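# Seat round plate on base pin beside orange tab

## Task

Place the round plate so it lies flat on the base, with the base's small pin passing through the plate hole that sits beside the orange tab. It must remain seated by itself, without any gripper holding it there, and both grippers must release it and withdraw at the end.

## Robot and tools

ROBOT. Two 7-joint arms, left_arm and right_arm, each ending in a two-finger parallel gripper. Within every list, joints always run: waist, shoulder, upper arm roll, elbow, forearm roll, wrist pitch, wrist roll. Stated joint ranges (rad): waist, upper arm roll, forearm roll and wrist roll -69.115 to 69.115; shoulder -2.250 to 2.250; elbow -2.580 to 2.580; wrist pitch -2.100 to 2.100. The true end of a joint may differ from these by up to 0.013 rad.

FRAME. Gripper poses are reported in a single scene frame: origin on the table surface midway between the arms, +x away from the robot over the table, +z up, and left_arm on the +y side (the names do not refer to image sides). A gripper's fingers point along its own +z and close along its own y. The reported position is the spot between the pads when shut; closed fingertips extend about 19 mm past it, open ones about 6 mm. Closing pushes the tips roughly 13 mm farther out, so keep clearance above surfaces. Reported positions get less accurate at long reach.

ROW FORMAT (shared by execute_actions and move). One flat list of 18 numbers, each within [-1, 1], covering both arms even if one stays still: left_arm's 7 joint values, its gripper position, its gripper speed, then the same 9 for right_arm. Joint values are offsets, not poses, scaled so 1.0 equals 0.9985 rad for the first four joints and 0.8765 rad for the last three. Gripper position is an absolute setting: +1 wide open (85 mm), 0 about 41 mm, about -0.8 pads touching, -1 squeeze until blocked. Gripper speed: -1 about 20 mm/s, 0 about 85, +1 about 150. Grip force (roughly 190 to 235 N per pad) is chosen by the arm, not by you. To leave a gripper unchanged, repeat its previous two numbers; a 0 is a real command.

execute_actions(actions): a list of actions. Each action is a list of 1 to 15 rows, one row per 1/30 s step; if fewer than 15, the final row is repeated to fill the action. Every row's joint offsets are measured from the angles the arm had when that action began, not from the preceding row; for a call's first action, that is the latest reported Joint positions. An action that would drive a joint more than 0.013 rad beyond its stated end is rejected for both arms; if the first action fails this, or any action is malformed, nothing in the call runs. Commands past a real end are clipped there, and the result may say "joint sent to its limit" (its absence proves nothing). An empty list just returns the current state and images.

move(target, speed, blocking): target is one 18-number row; its joint offsets count from the most recent reported Joint positions. Gripper numbers take effect immediately. All joints follow synchronized paths, so grippers travel on curves, and nothing avoids obstacles or the other arm. speed (rad/s, 0.01 to 2, default 0.5) caps the joint with the longest way to go; paths last 0.5 to 10 s and get cut off at 10 s. blocking=false returns after 0.5 s while motion continues; until a result shows the move ended, use wait or stop before any new motion. The result adds a "move:" line: ending (done, off_target, moving, held, fault), limits=held or limits=none, and the joint farthest from target per arm. To keep an arm pressing as before, command offsets equal to Joint targets minus Joint positions.

wait(seconds): 0 to 10; arms keep their last command and a running move continues; returns early when that move finishes. stop(): brakes a running move (needs stopping distance; fingers keep going).

zoom_image(camera, region): camera is cam_head_left, cam_head_right, cam_left_wrist or cam_right_wrist (all 672x504); region is [x0, y0, x1, y1] in pixels, top-left origin, at most 504 by 504.

finished_scene(scene): give the current scene number; irreversible, reports success. Answering without a tool call ends everything.

MOTION LIMITS. Joint speed and acceleration are capped; big offsets may need several actions and may be unfinished when a result arrives, so command the remainder. Each step, a joint's target stays within 0.304 rad (first four joints) or 0.266 rad (last three) of its measured angle, and targets are pulled back if they would shift the gripper over 70 mm. "Joint targets" shows what joints are currently driven toward.

RESULTS. State line per arm: end_effector_position (m) and end_effector_quat_wxyz. Joint positions (rad), Joint velocities (rad/s) and joint torques (with offset and noise) per arm; step readings for execute_actions, where HELD marks held-back steps. "joint command not followed" means a clearance check altered joint targets. position_measured_pct is about 50 minus 50 times the finger position: 0 fully open; stopping below 90 short of the request means something is held or blocking; about 90 means pads met. Fingers re-close by themselves if the object slips or is lost.

GRIPPING. Grip with -1 and keep it. Release by commanding wider than the object. For a gentle grip, open, then close to just under the object's width.

AVOID. Contact torque reaching a load limit (46.9 N m first four joints, 29.5 N m last three; held weight counts) stops that arm for 10 s. Motors heat while holding loads: warning from 60 °C, at 75 °C the arm sags. Do not let arms collide or press each other, do not push anything off the table, and avoid drops, slams, fast impacts and hard pressing. Brief outside tugs on held parts may occur. The robot holds its last command while you compose a reply.

Each tool is called after "Call:" as a command line: name --argument value for each argument, lists and objects as JSON in quotes; but a table of rows of numbers goes row by row, as --pt "numbers of a row", without its own name.

## Session

Call:
execute_actions --actions '[]'

Scene clock: 0.00 s.
left_arm: end_effector_position=(+0.4833, +0.0005, +0.2093) position_measured_pct=0.0 end_effector_quat_wxyz=(-0.010, -0.085, +0.996, -0.002) | right_arm: end_effector_position=(+0.2281, -0.1272, +0.1144) position_measured_pct=0.0 end_effector_quat_wxyz=(-0.136, +0.245, +0.953, +0.114)
Joint names: [waist, shoulder, upper arm roll, elbow, forearm roll, wrist pitch, wrist roll]
Joint positions: left_arm=[ 0.529  0.816 -0.151  0.926  0.125  1.422  2.19 ] | right_arm=[-0.649  0.483  0.116  2.022 -0.639  0.732  0.912]
Joint velocities: left_arm=[-0.001 -0.001 -0.     0.002  0.001  0.001 -0.   ] | right_arm=[-0.002  0.001  0.     0.001 -0.001  0.001 -0.   ]
Joint torques (N m, as the joint torque sensors report them, + toward a larger angle): no reading
Joint targets: left_arm=[0.529 0.816 -0.151 0.926 0.125 1.422 2.190] | right_arm=[-0.649 0.483 0.116 2.022 -0.639 0.732 0.912]

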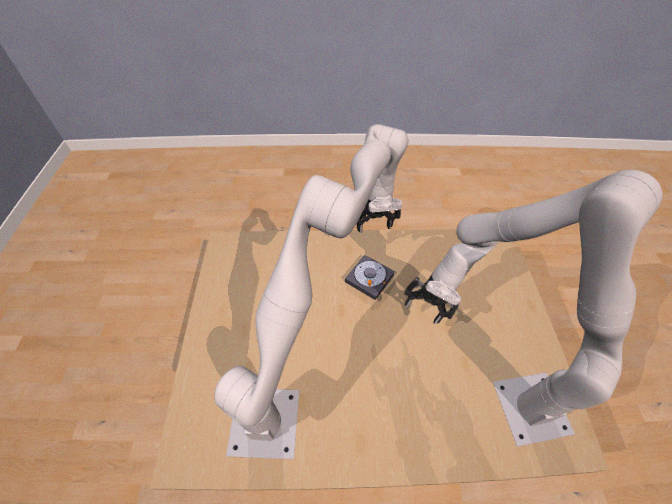

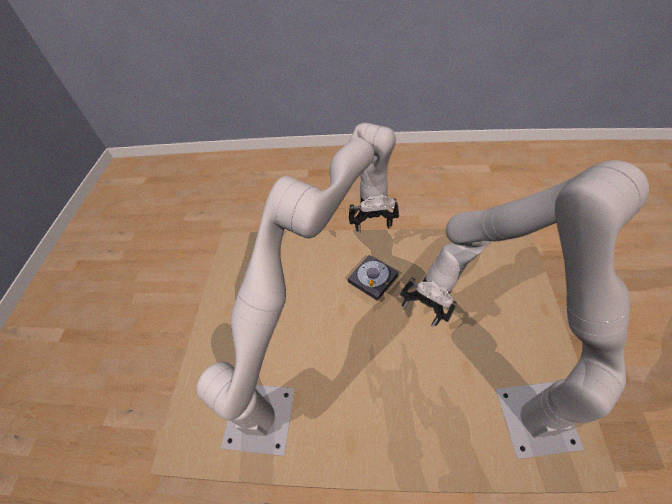

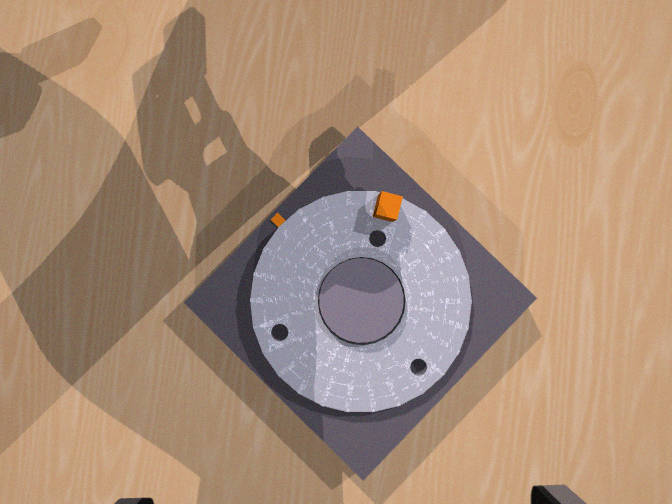

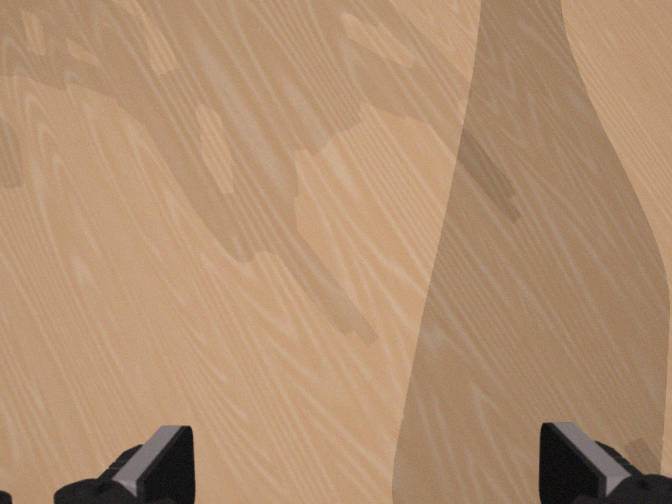

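Call:
zoom_image --camera "cam_head_left" --region '[320, 230, 420, 310]'

Call:
zoom_image --camera "cam_left_wrist" --region '[170, 120, 550, 490]'

Region (320, 230, 420, 310) of cam_head_left's 672x504 image, scaled by 5.040, with more detail than that image has; it fills the top 403 rows of this view, and the rest is white.

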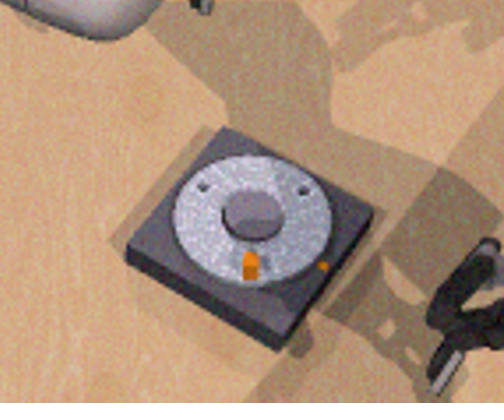

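Region (170, 120, 550, 490) of cam_left_wrist's 672x504 image, scaled by 1.326; it fills the top 491 rows of this view, and the rest is white.

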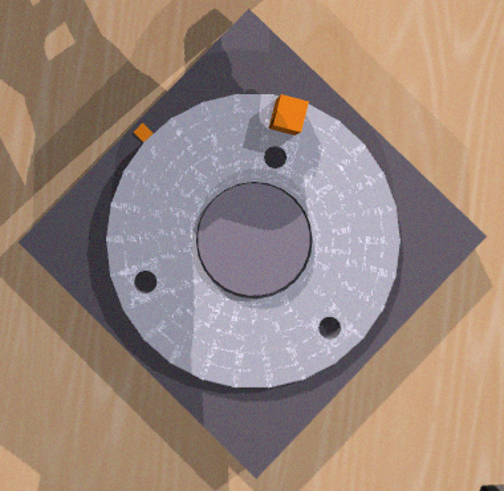

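Call:
move --target '[0.033,0.006,0,0.362,0,-0.42,0.6,1,0, 0.35,-0.1,0,0,0,0,0,1,0]'

Scene clock: 26.20 s.
left_arm: end_effector_position=(+0.4482, +0.0157, +0.1000) position_measured_pct=0.0 end_effector_quat_wxyz=(-0.003, -0.345, +0.939, +0.005) | right_arm: end_effector_position=(+0.3322, -0.2256, +0.1546) position_measured_pct=0.0 end_effector_quat_wxyz=(-0.081, +0.397, +0.898, +0.172)
Joint names: [waist, shoulder, upper arm roll, elbow, forearm roll, wrist pitch, wrist roll]
Joint positions: left_arm=[ 0.562  0.822 -0.151  1.287  0.125  1.054  2.716] | right_arm=[-0.3    0.383  0.116  2.022 -0.639  0.732  0.912]
Joint velocities: left_arm=[ 0.    -0.004  0.001  0.     0.001 -0.     0.001] | right_arm=[ 0.003 -0.001 -0.     0.    -0.001  0.    -0.   ]
Joint torques (N m, as the joint torque sensors report them, + toward a larger angle): left_arm=[ -0.15 -21.8   -0.25  -7.91   0.17  -0.09  -0.64] | right_arm=[ -0.35 -13.22   0.13  -6.12  -0.92   0.08  -0.14]
Joint targets: left_arm=[0.562 0.822 -0.151 1.287 0.125 1.053 2.716] | right_arm=[-0.300 0.383 0.116 2.022 -0.639 0.732 0.912]
move: done; limits=none; left_arm: farthest joint: the waist, 0.000 radians from its target (0.033 radians at the start); right_arm: farthest joint: the waist, 0.001 radians from its target (0.350 radians at the start)

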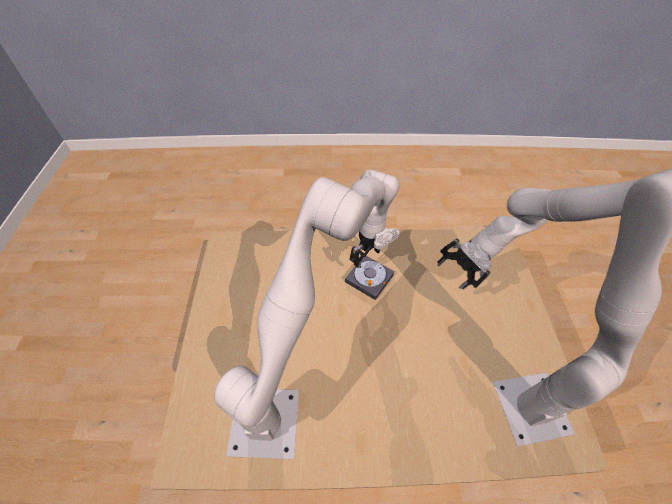

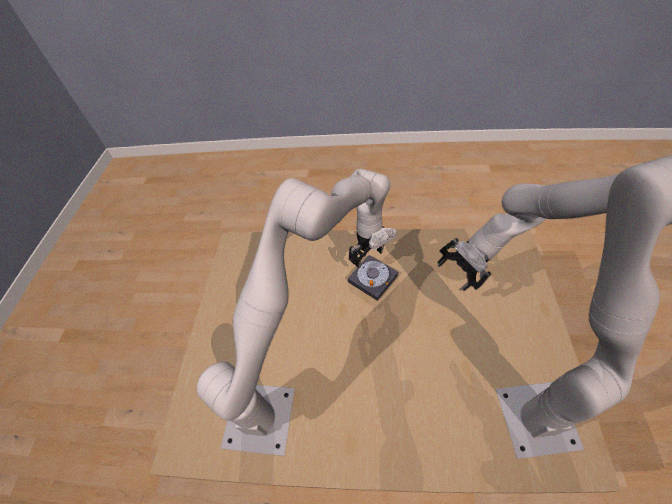

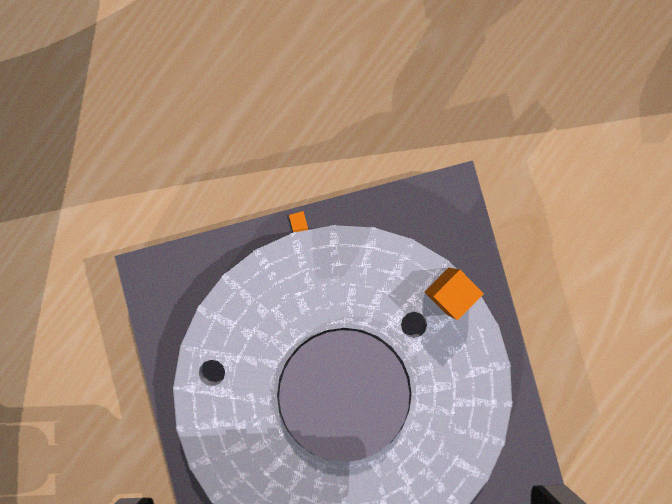

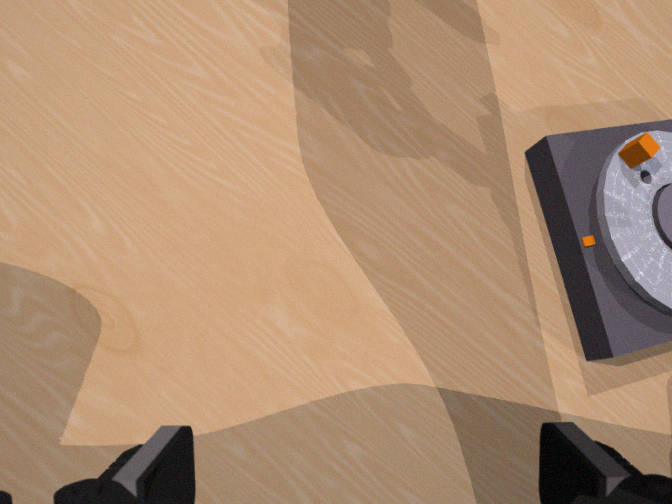

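Call:
move --target '[0.039,0.038,0,0.067,0,-0.12,0.05,1,0, 0,0,0,0,0,0,0,1,0]' --speed 0.2

Scene clock: 34.10 s.
left_arm: end_effector_position=(+0.4321, +0.0053, +0.0610) position_measured_pct=0.0 end_effector_quat_wxyz=(+0.002, -0.351, +0.937, +0.008) | right_arm: end_effector_position=(+0.3322, -0.2256, +0.1546) position_measured_pct=0.0 end_effector_quat_wxyz=(-0.081, +0.397, +0.898, +0.172)
Joint names: [waist, shoulder, upper arm roll, elbow, forearm roll, wrist pitch, wrist roll]
Joint positions: left_arm=[ 0.6    0.86  -0.151  1.354  0.125  0.948  2.76 ] | right_arm=[-0.3    0.383  0.116  2.022 -0.639  0.732  0.912]
Joint velocities: left_arm=[ 0.003  0.002  0.     0.    -0.    -0.     0.   ] | right_arm=[-0.    -0.001 -0.    -0.     0.001 -0.     0.   ]
Joint torques (N m, as the joint torque sensors report them, + toward a larger angle): left_arm=[ -0.21 -21.74  -0.33  -6.63  -0.16  -0.09  -0.25] | right_arm=[ -0.13 -13.46   0.07  -6.    -0.88  -0.02  -0.09]
Joint targets: left_arm=[0.601 0.860 -0.151 1.354 0.125 0.948 2.760] | right_arm=[-0.300 0.383 0.116 2.022 -0.639 0.732 0.912]
move: done; limits=none; left_arm: farthest joint: the waist, 0.001 radians from its target (0.039 radians at the start); right_arm: farthest joint: the waist, 0.000 radians from its target (0.000 radians at the start)

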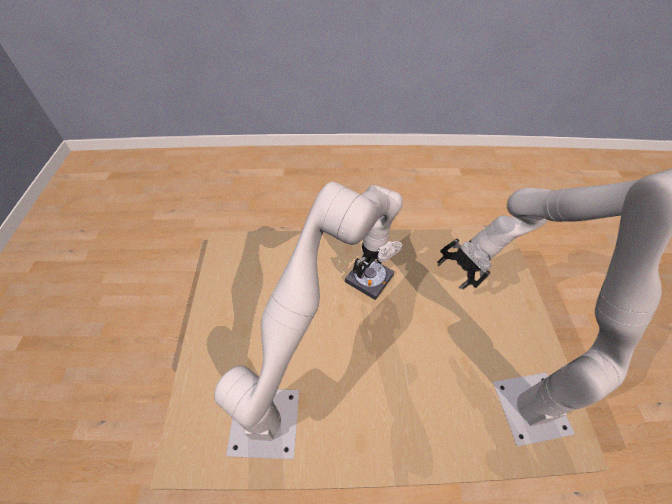

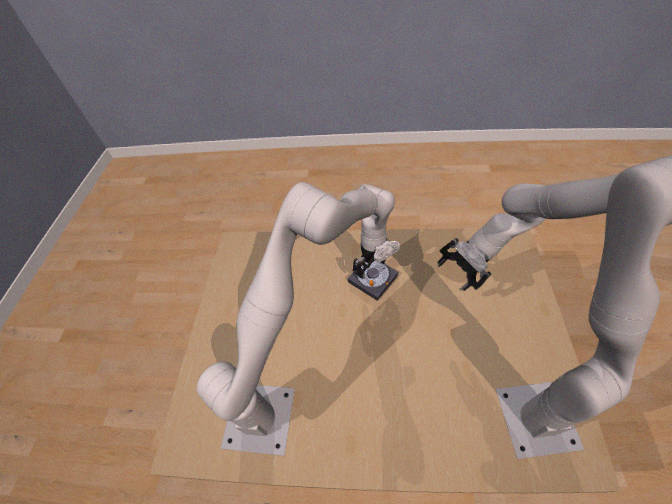

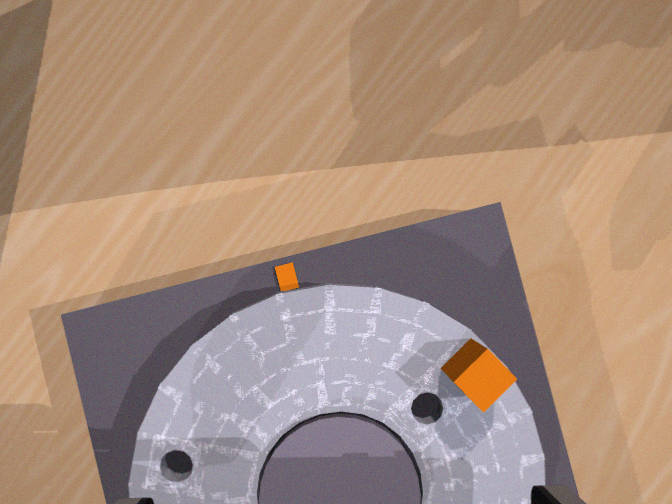

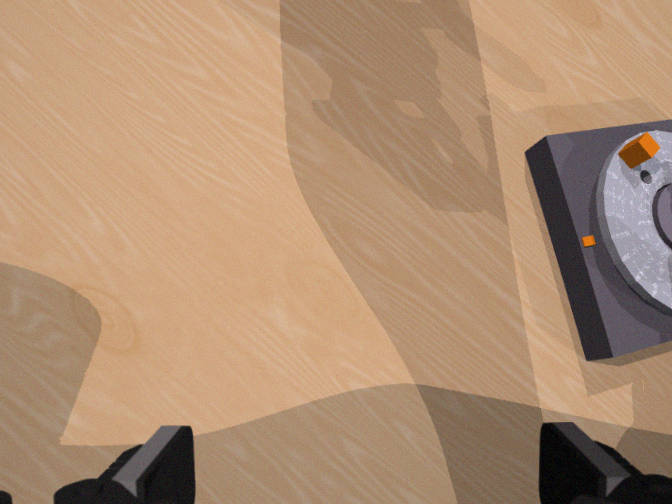

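Call:
move --target '[0.008,0.013,0,0.006,0,-0.022,0,0.9,0, 0,0,0,0,0,0,0,1,0]' --speed 0.1

Call:
move --target '[0,0,0,0,0,0,0.8,0.9,0, 0,0,0,0,0,0,0,1,0]' --speed 0.3

Scene clock: 42.13 s.
left_arm: end_effector_position=(+0.4301, +0.0023, +0.0522) position_measured_pct=5.2 end_effector_quat_wxyz=(+0.003, -0.347, +0.938, +0.009) | right_arm: end_effector_position=(+0.3322, -0.2256, +0.1546) position_measured_pct=0.0 end_effector_quat_wxyz=(-0.081, +0.397, +0.898, +0.172)
Joint names: [waist, shoulder, upper arm roll, elbow, forearm roll, wrist pitch, wrist roll]
Joint positions: left_arm=[ 0.608  0.872 -0.151  1.36   0.125  0.929  2.76 ] | right_arm=[-0.3    0.383  0.116  2.022 -0.639  0.732  0.912]
Joint velocities: left_arm=[ 0.001  0.001 -0.     0.002 -0.    -0.    -0.   ] | right_arm=[ 0. -0.  0.  0. -0. -0.  0.]
Joint torques (N m, as the joint torque sensors report them, + toward a larger angle): left_arm=[ -0.26 -22.    -0.5   -6.79  -0.1   -0.36  -0.48] | right_arm=[ -0.21 -13.58   0.04  -5.97  -0.88   0.    -0.07]
Joint targets: left_arm=[0.608 0.873 -0.151 1.360 0.125 0.929 2.760] | right_arm=[-0.300 0.383 0.116 2.022 -0.639 0.732 0.912]
move: done; limits=none; left_arm: farthest joint: the shoulder, 0.001 radians from its target (0.013 radians at the start); right_arm: farthest joint: the waist, 0.000 radians from its target (0.000 radians at the start)

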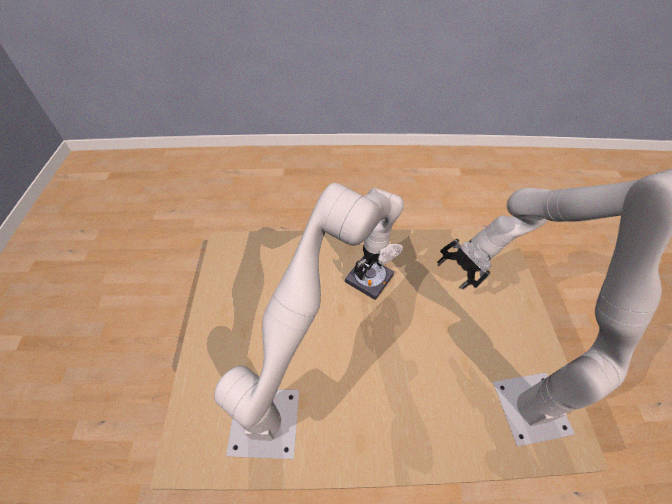

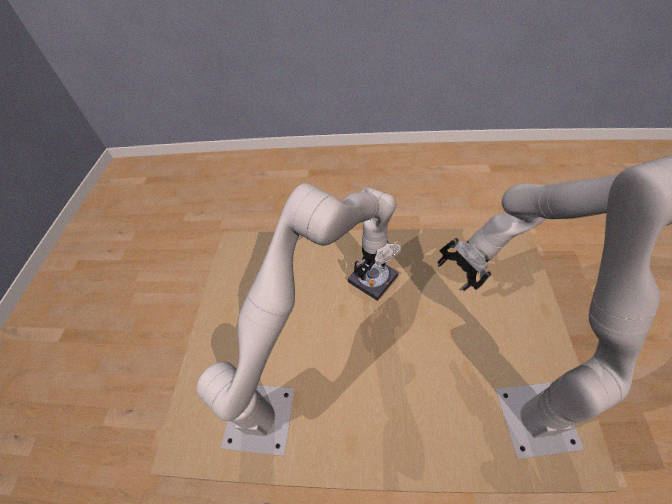

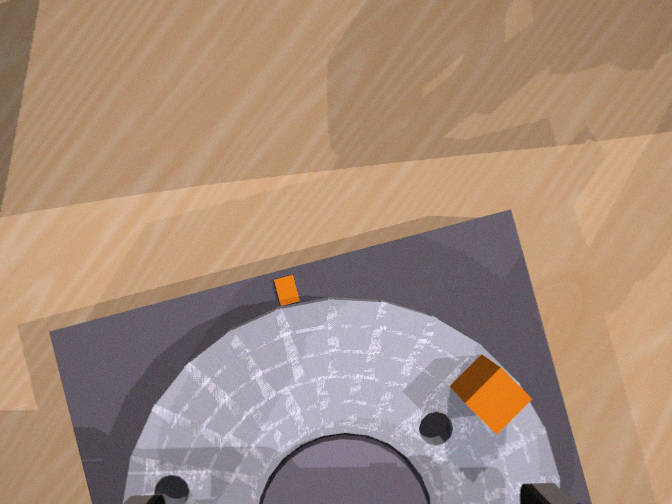

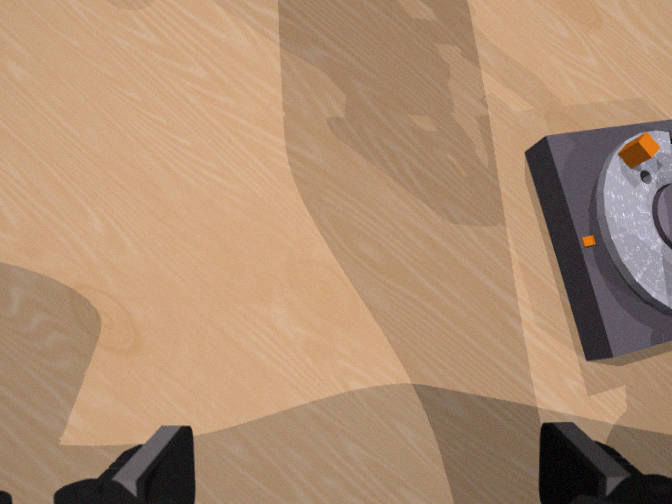

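Scene clock: 44.93 s.
left_arm: end_effector_position=(+0.4301, +0.0027, +0.0521) position_measured_pct=5.2 end_effector_quat_wxyz=(+0.006, -0.648, +0.762, +0.008) | right_arm: end_effector_position=(+0.3322, -0.2256, +0.1546) position_measured_pct=0.0 end_effector_quat_wxyz=(-0.081, +0.397, +0.898, +0.172)
Joint names: [waist, shoulder, upper arm roll, elbow, forearm roll, wrist pitch, wrist roll]
Joint positions: left_arm=[ 0.608  0.872 -0.151  1.36   0.124  0.93   3.461] | right_arm=[-0.3    0.383  0.116  2.022 -0.639  0.732  0.912]
Joint velocities: left_arm=[ 0.001 -0.001 -0.001 -0.    -0.002  0.001  0.001] | right_arm=[ 0.001  0.001  0.    -0.     0.001 -0.001 -0.   ]
Joint torques (N m, as the joint torque sensors report them, + toward a larger angle): left_arm=[  0.07 -22.03   0.03  -6.92  -0.04  -0.34  -0.26] | right_arm=[ -0.16 -13.52   0.15  -6.03  -0.83   0.05  -0.09]
Joint targets: left_arm=[0.608 0.872 -0.151 1.360 0.125 0.929 3.461] | right_arm=[-0.300 0.383 0.116 2.022 -0.639 0.732 0.912]
move: done; limits=none; left_arm: farthest joint: the forearm roll, 0.001 radians from its target (0.000 radians at the start); right_arm: farthest joint: the waist, 0.000 radians from its target (0.000 radians at the start)

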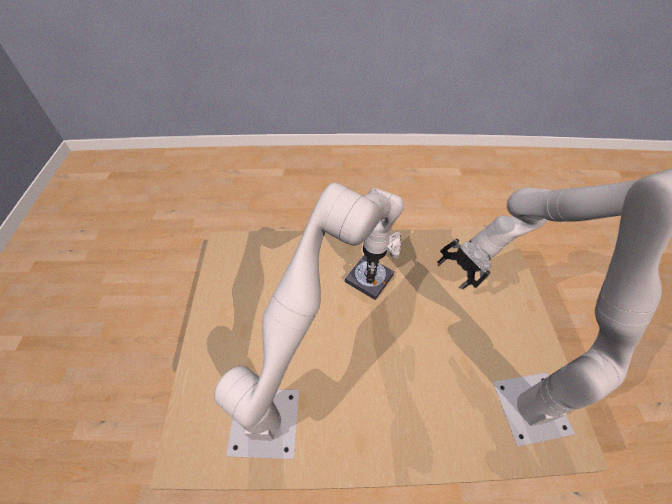

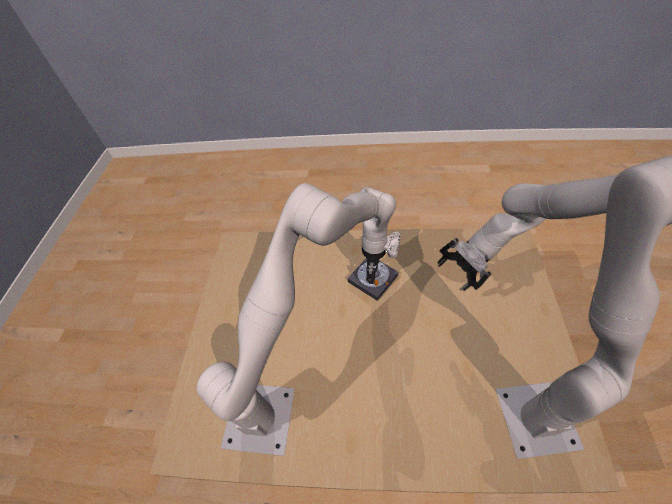

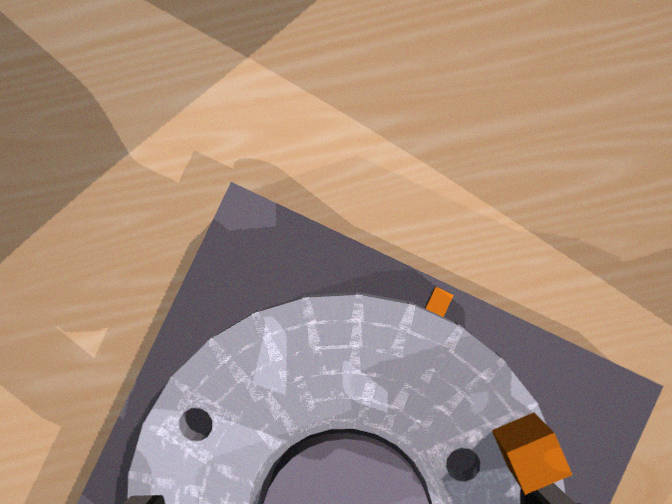

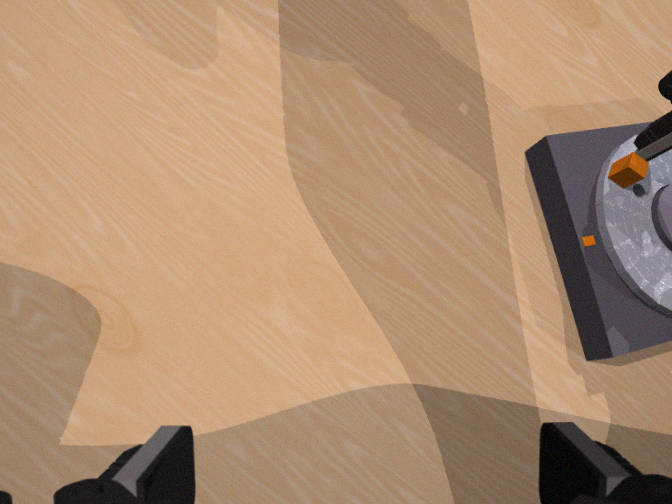

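Call:
move --target '[0,0,0,0,0,0,0.7,0.9,0, 0,0,0,0,0,0,0,1,0]' --speed 0.3

Scene clock: 50.63 s.
left_arm: end_effector_position=(+0.4300, +0.0029, +0.0520) position_measured_pct=5.2 end_effector_quat_wxyz=(-0.008, +0.848, -0.530, -0.006) | right_arm: end_effector_position=(+0.3322, -0.2256, +0.1546) position_measured_pct=0.0 end_effector_quat_wxyz=(-0.081, +0.397, +0.898, +0.172)
Joint names: [waist, shoulder, upper arm roll, elbow, forearm roll, wrist pitch, wrist roll]
Joint positions: left_arm=[ 0.608  0.873 -0.151  1.36   0.124  0.93   4.074] | right_arm=[-0.3    0.383  0.116  2.022 -0.639  0.732  0.912]
Joint velocities: left_arm=[ 0.001 -0.001  0.     0.001  0.    -0.001  0.002] | right_arm=[-0.    -0.001  0.    -0.001 -0.     0.     0.   ]
Joint torques (N m, as the joint torque sensors report them, + toward a larger angle): left_arm=[ -0.12 -21.9   -0.45  -7.24  -0.1   -0.34  -0.27] | right_arm=[ -0.19 -13.45   0.09  -6.05  -0.93   0.03  -0.06]
Joint targets: left_arm=[0.608 0.872 -0.151 1.360 0.124 0.930 4.074] | right_arm=[-0.300 0.383 0.116 2.022 -0.639 0.732 0.912]
move: done; limits=none; left_arm: farthest joint: the shoulder, 0.001 radians from its target (0.000 radians at the start); right_arm: farthest joint: the waist, 0.000 radians from its target (0.000 radians at the start)

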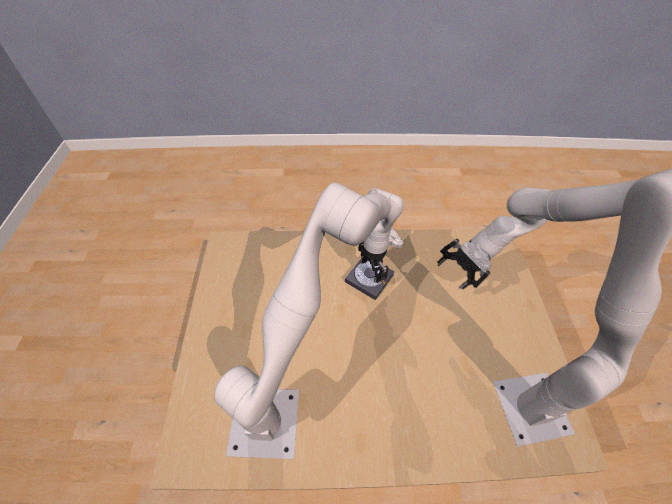

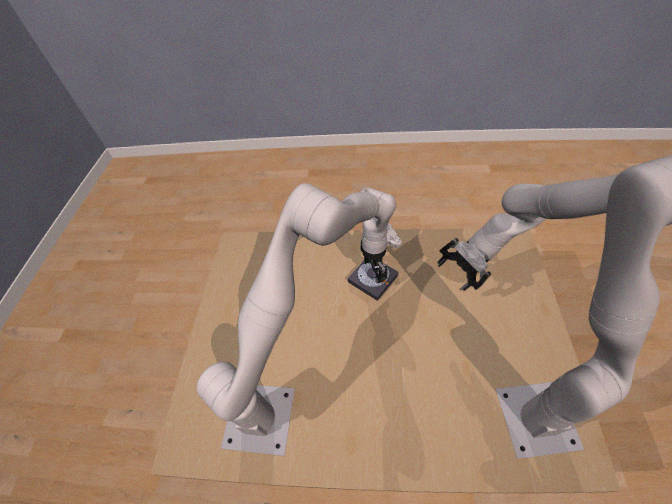

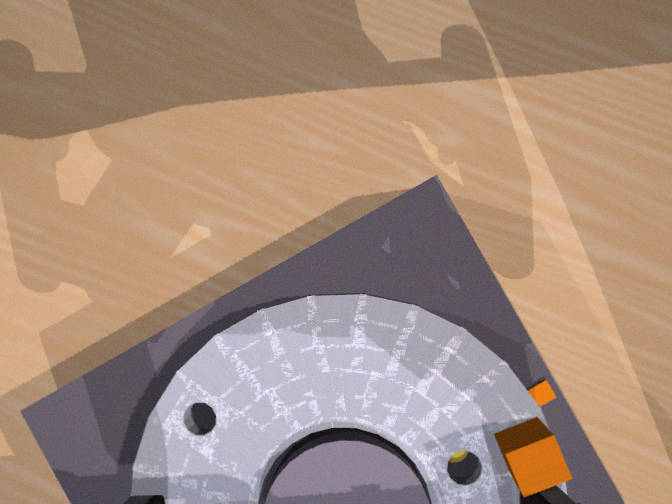

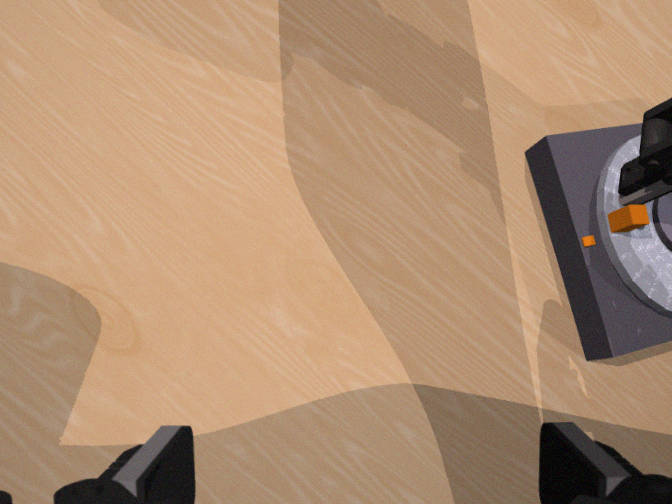

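Pin visible. About 7° more.

Call:
move --target '[0,0,0,0,0,0,0.11,0.9,0, 0,0,0,0,0,0,0,1,0]' --speed 0.08

Scene clock: 54.40 s.
left_arm: end_effector_position=(+0.4299, +0.0030, +0.0520) position_measured_pct=5.2 end_effector_quat_wxyz=(-0.008, +0.872, -0.489, -0.006) | right_arm: end_effector_position=(+0.3322, -0.2256, +0.1546) position_measured_pct=0.0 end_effector_quat_wxyz=(-0.081, +0.397, +0.898, +0.172)
Joint names: [waist, shoulder, upper arm roll, elbow, forearm roll, wrist pitch, wrist roll]
Joint positions: left_arm=[ 0.608  0.873 -0.151  1.361  0.124  0.93   4.17 ] | right_arm=[-0.3    0.383  0.116  2.022 -0.639  0.732  0.912]
Joint velocities: left_arm=[ 0.     0.002  0.     0.001  0.001 -0.002  0.001] | right_arm=[-0.001  0.001 -0.    -0.001 -0.001 -0.    -0.   ]
Joint torques (N m, as the joint torque sensors report them, + toward a larger angle): left_arm=[ -0.08 -21.94  -0.43  -7.15  -0.11  -0.57  -0.36] | right_arm=[ -0.06 -13.5    0.    -6.05  -0.95   0.03  -0.12]
Joint targets: left_arm=[0.608 0.873 -0.151 1.360 0.124 0.930 4.171] | right_arm=[-0.300 0.383 0.116 2.022 -0.639 0.732 0.912]
move: done; limits=none; left_arm: farthest joint: the elbow, 0.001 radians from its target (0.000 radians at the start); right_arm: farthest joint: the waist, 0.000 radians from its target (0.000 radians at the start)

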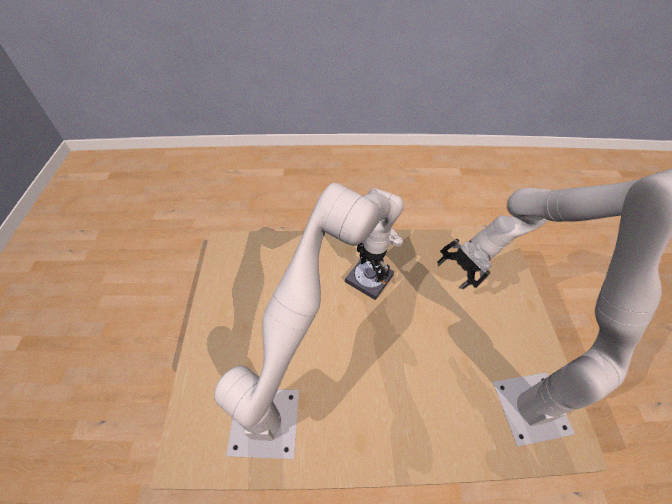

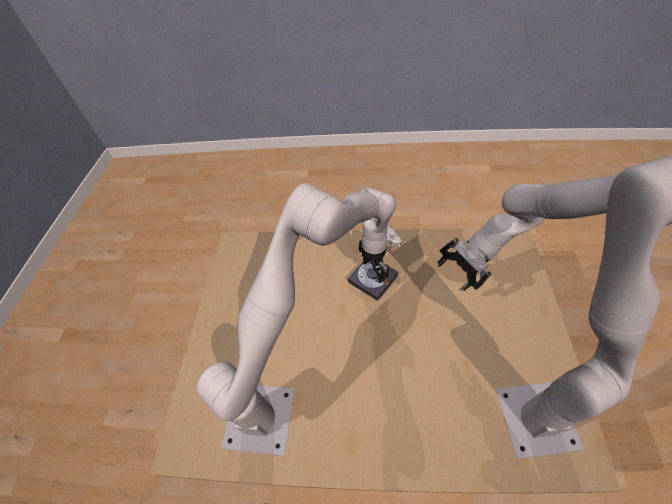

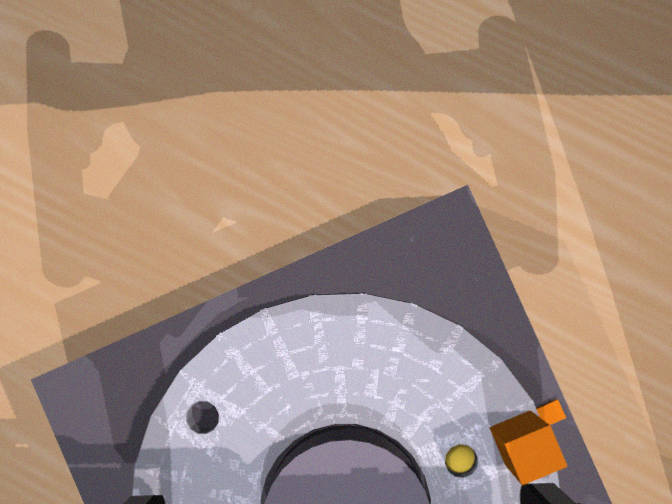

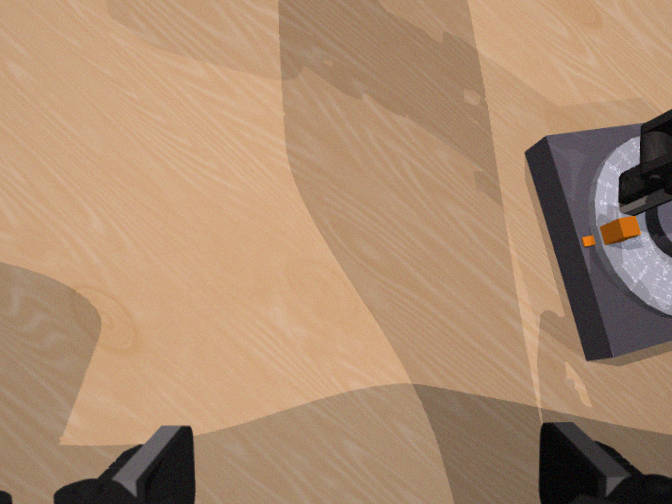

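Dropped in. Retreat.

Call:
move --target '[0,-0.15,0,-0.06,0,0.24,-0.15,0.9,0, 0,0,0,0,0,0,0,1,0]' --speed 0.3

Call:
zoom_image --camera "cam_right_wrist" --region '[500, 110, 672, 370]'

Scene clock: 58.37 s.
left_arm: end_effector_position=(+0.4170, +0.0005, +0.1525) position_measured_pct=5.2 end_effector_quat_wxyz=(+0.007, +0.837, -0.548, -0.007) | right_arm: end_effector_position=(+0.3322, -0.2256, +0.1546) position_measured_pct=0.0 end_effector_quat_wxyz=(-0.081, +0.397, +0.898, +0.172)
Joint names: [waist, shoulder, upper arm roll, elbow, forearm roll, wrist pitch, wrist roll]
Joint positions: left_arm=[ 0.608  0.723 -0.151  1.301  0.124  1.14   4.039] | right_arm=[-0.3    0.383  0.116  2.022 -0.639  0.732  0.912]
Joint velocities: left_arm=[-0.    -0.003  0.001 -0.001 -0.001  0.001 -0.001] | right_arm=[-0.001  0.001 -0.    -0.     0.002  0.001 -0.   ]
Joint torques (N m, as the joint torque sensors report them, + toward a larger angle): left_arm=[  0.12 -20.86  -0.22  -8.01  -0.11  -0.35  -0.29] | right_arm=[ -0.14 -13.51  -0.01  -6.2   -0.89   0.12  -0.1 ]
Joint targets: left_arm=[0.608 0.723 -0.151 1.301 0.124 1.140 4.039] | right_arm=[-0.300 0.383 0.116 2.022 -0.639 0.732 0.912]
move: done; limits=none; left_arm: farthest joint: the wrist roll, 0.001 radians from its target (0.132 radians at the start); right_arm: farthest joint: the waist, 0.000 radians from its target (0.000 radians at the start)

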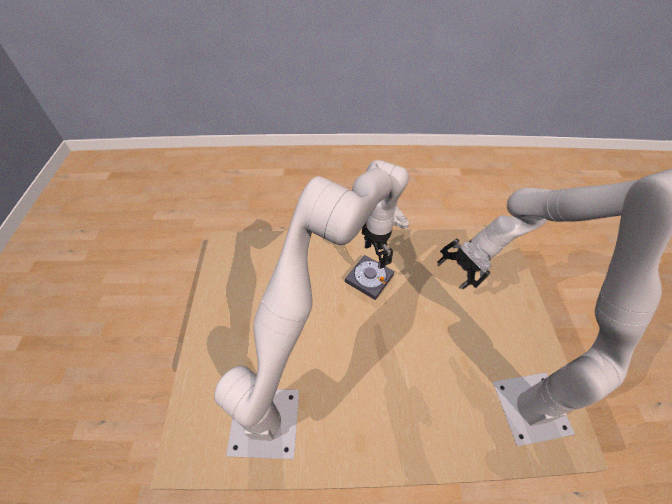

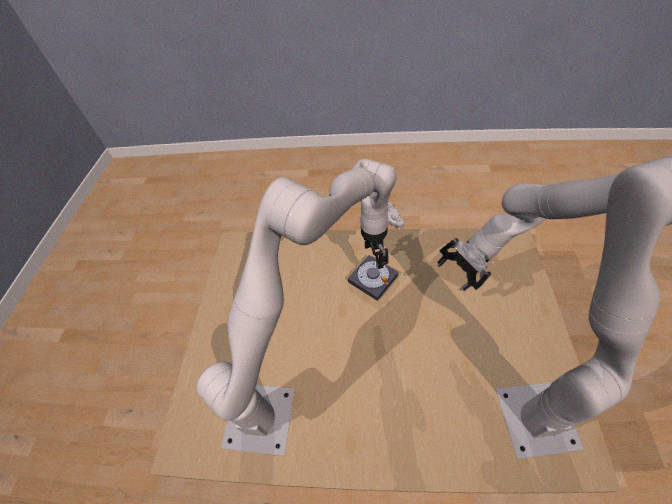

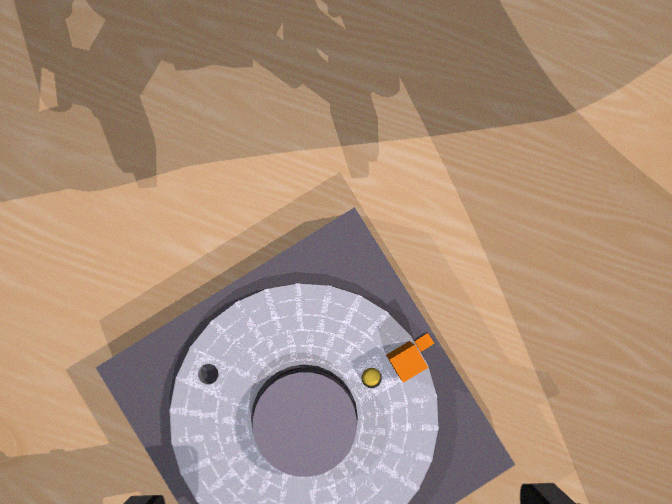

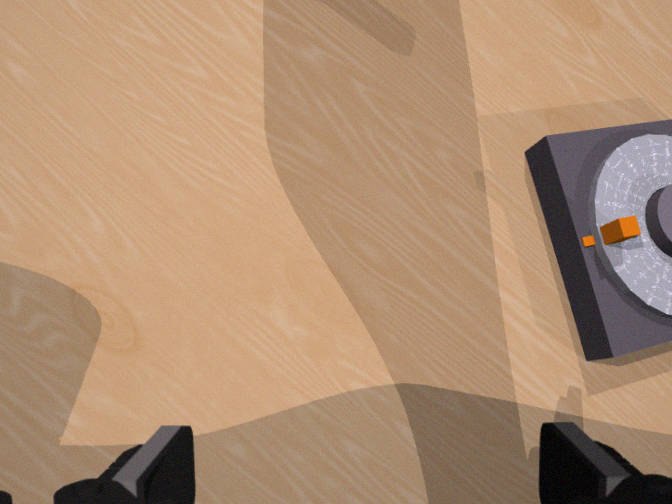

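Region (500, 110, 672, 370) of cam_right_wrist's 672x504 image, scaled by 1.938; it fills the left 333 columns of this view, and the rest is white.

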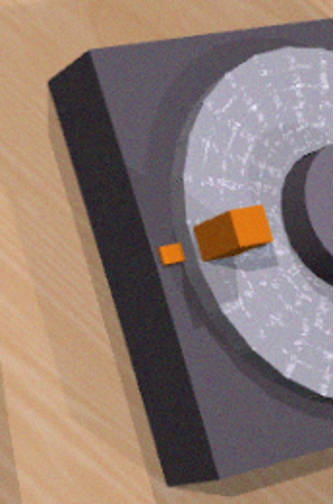

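Call:
finished_scene --scene 1

The scene is finished: the task was done.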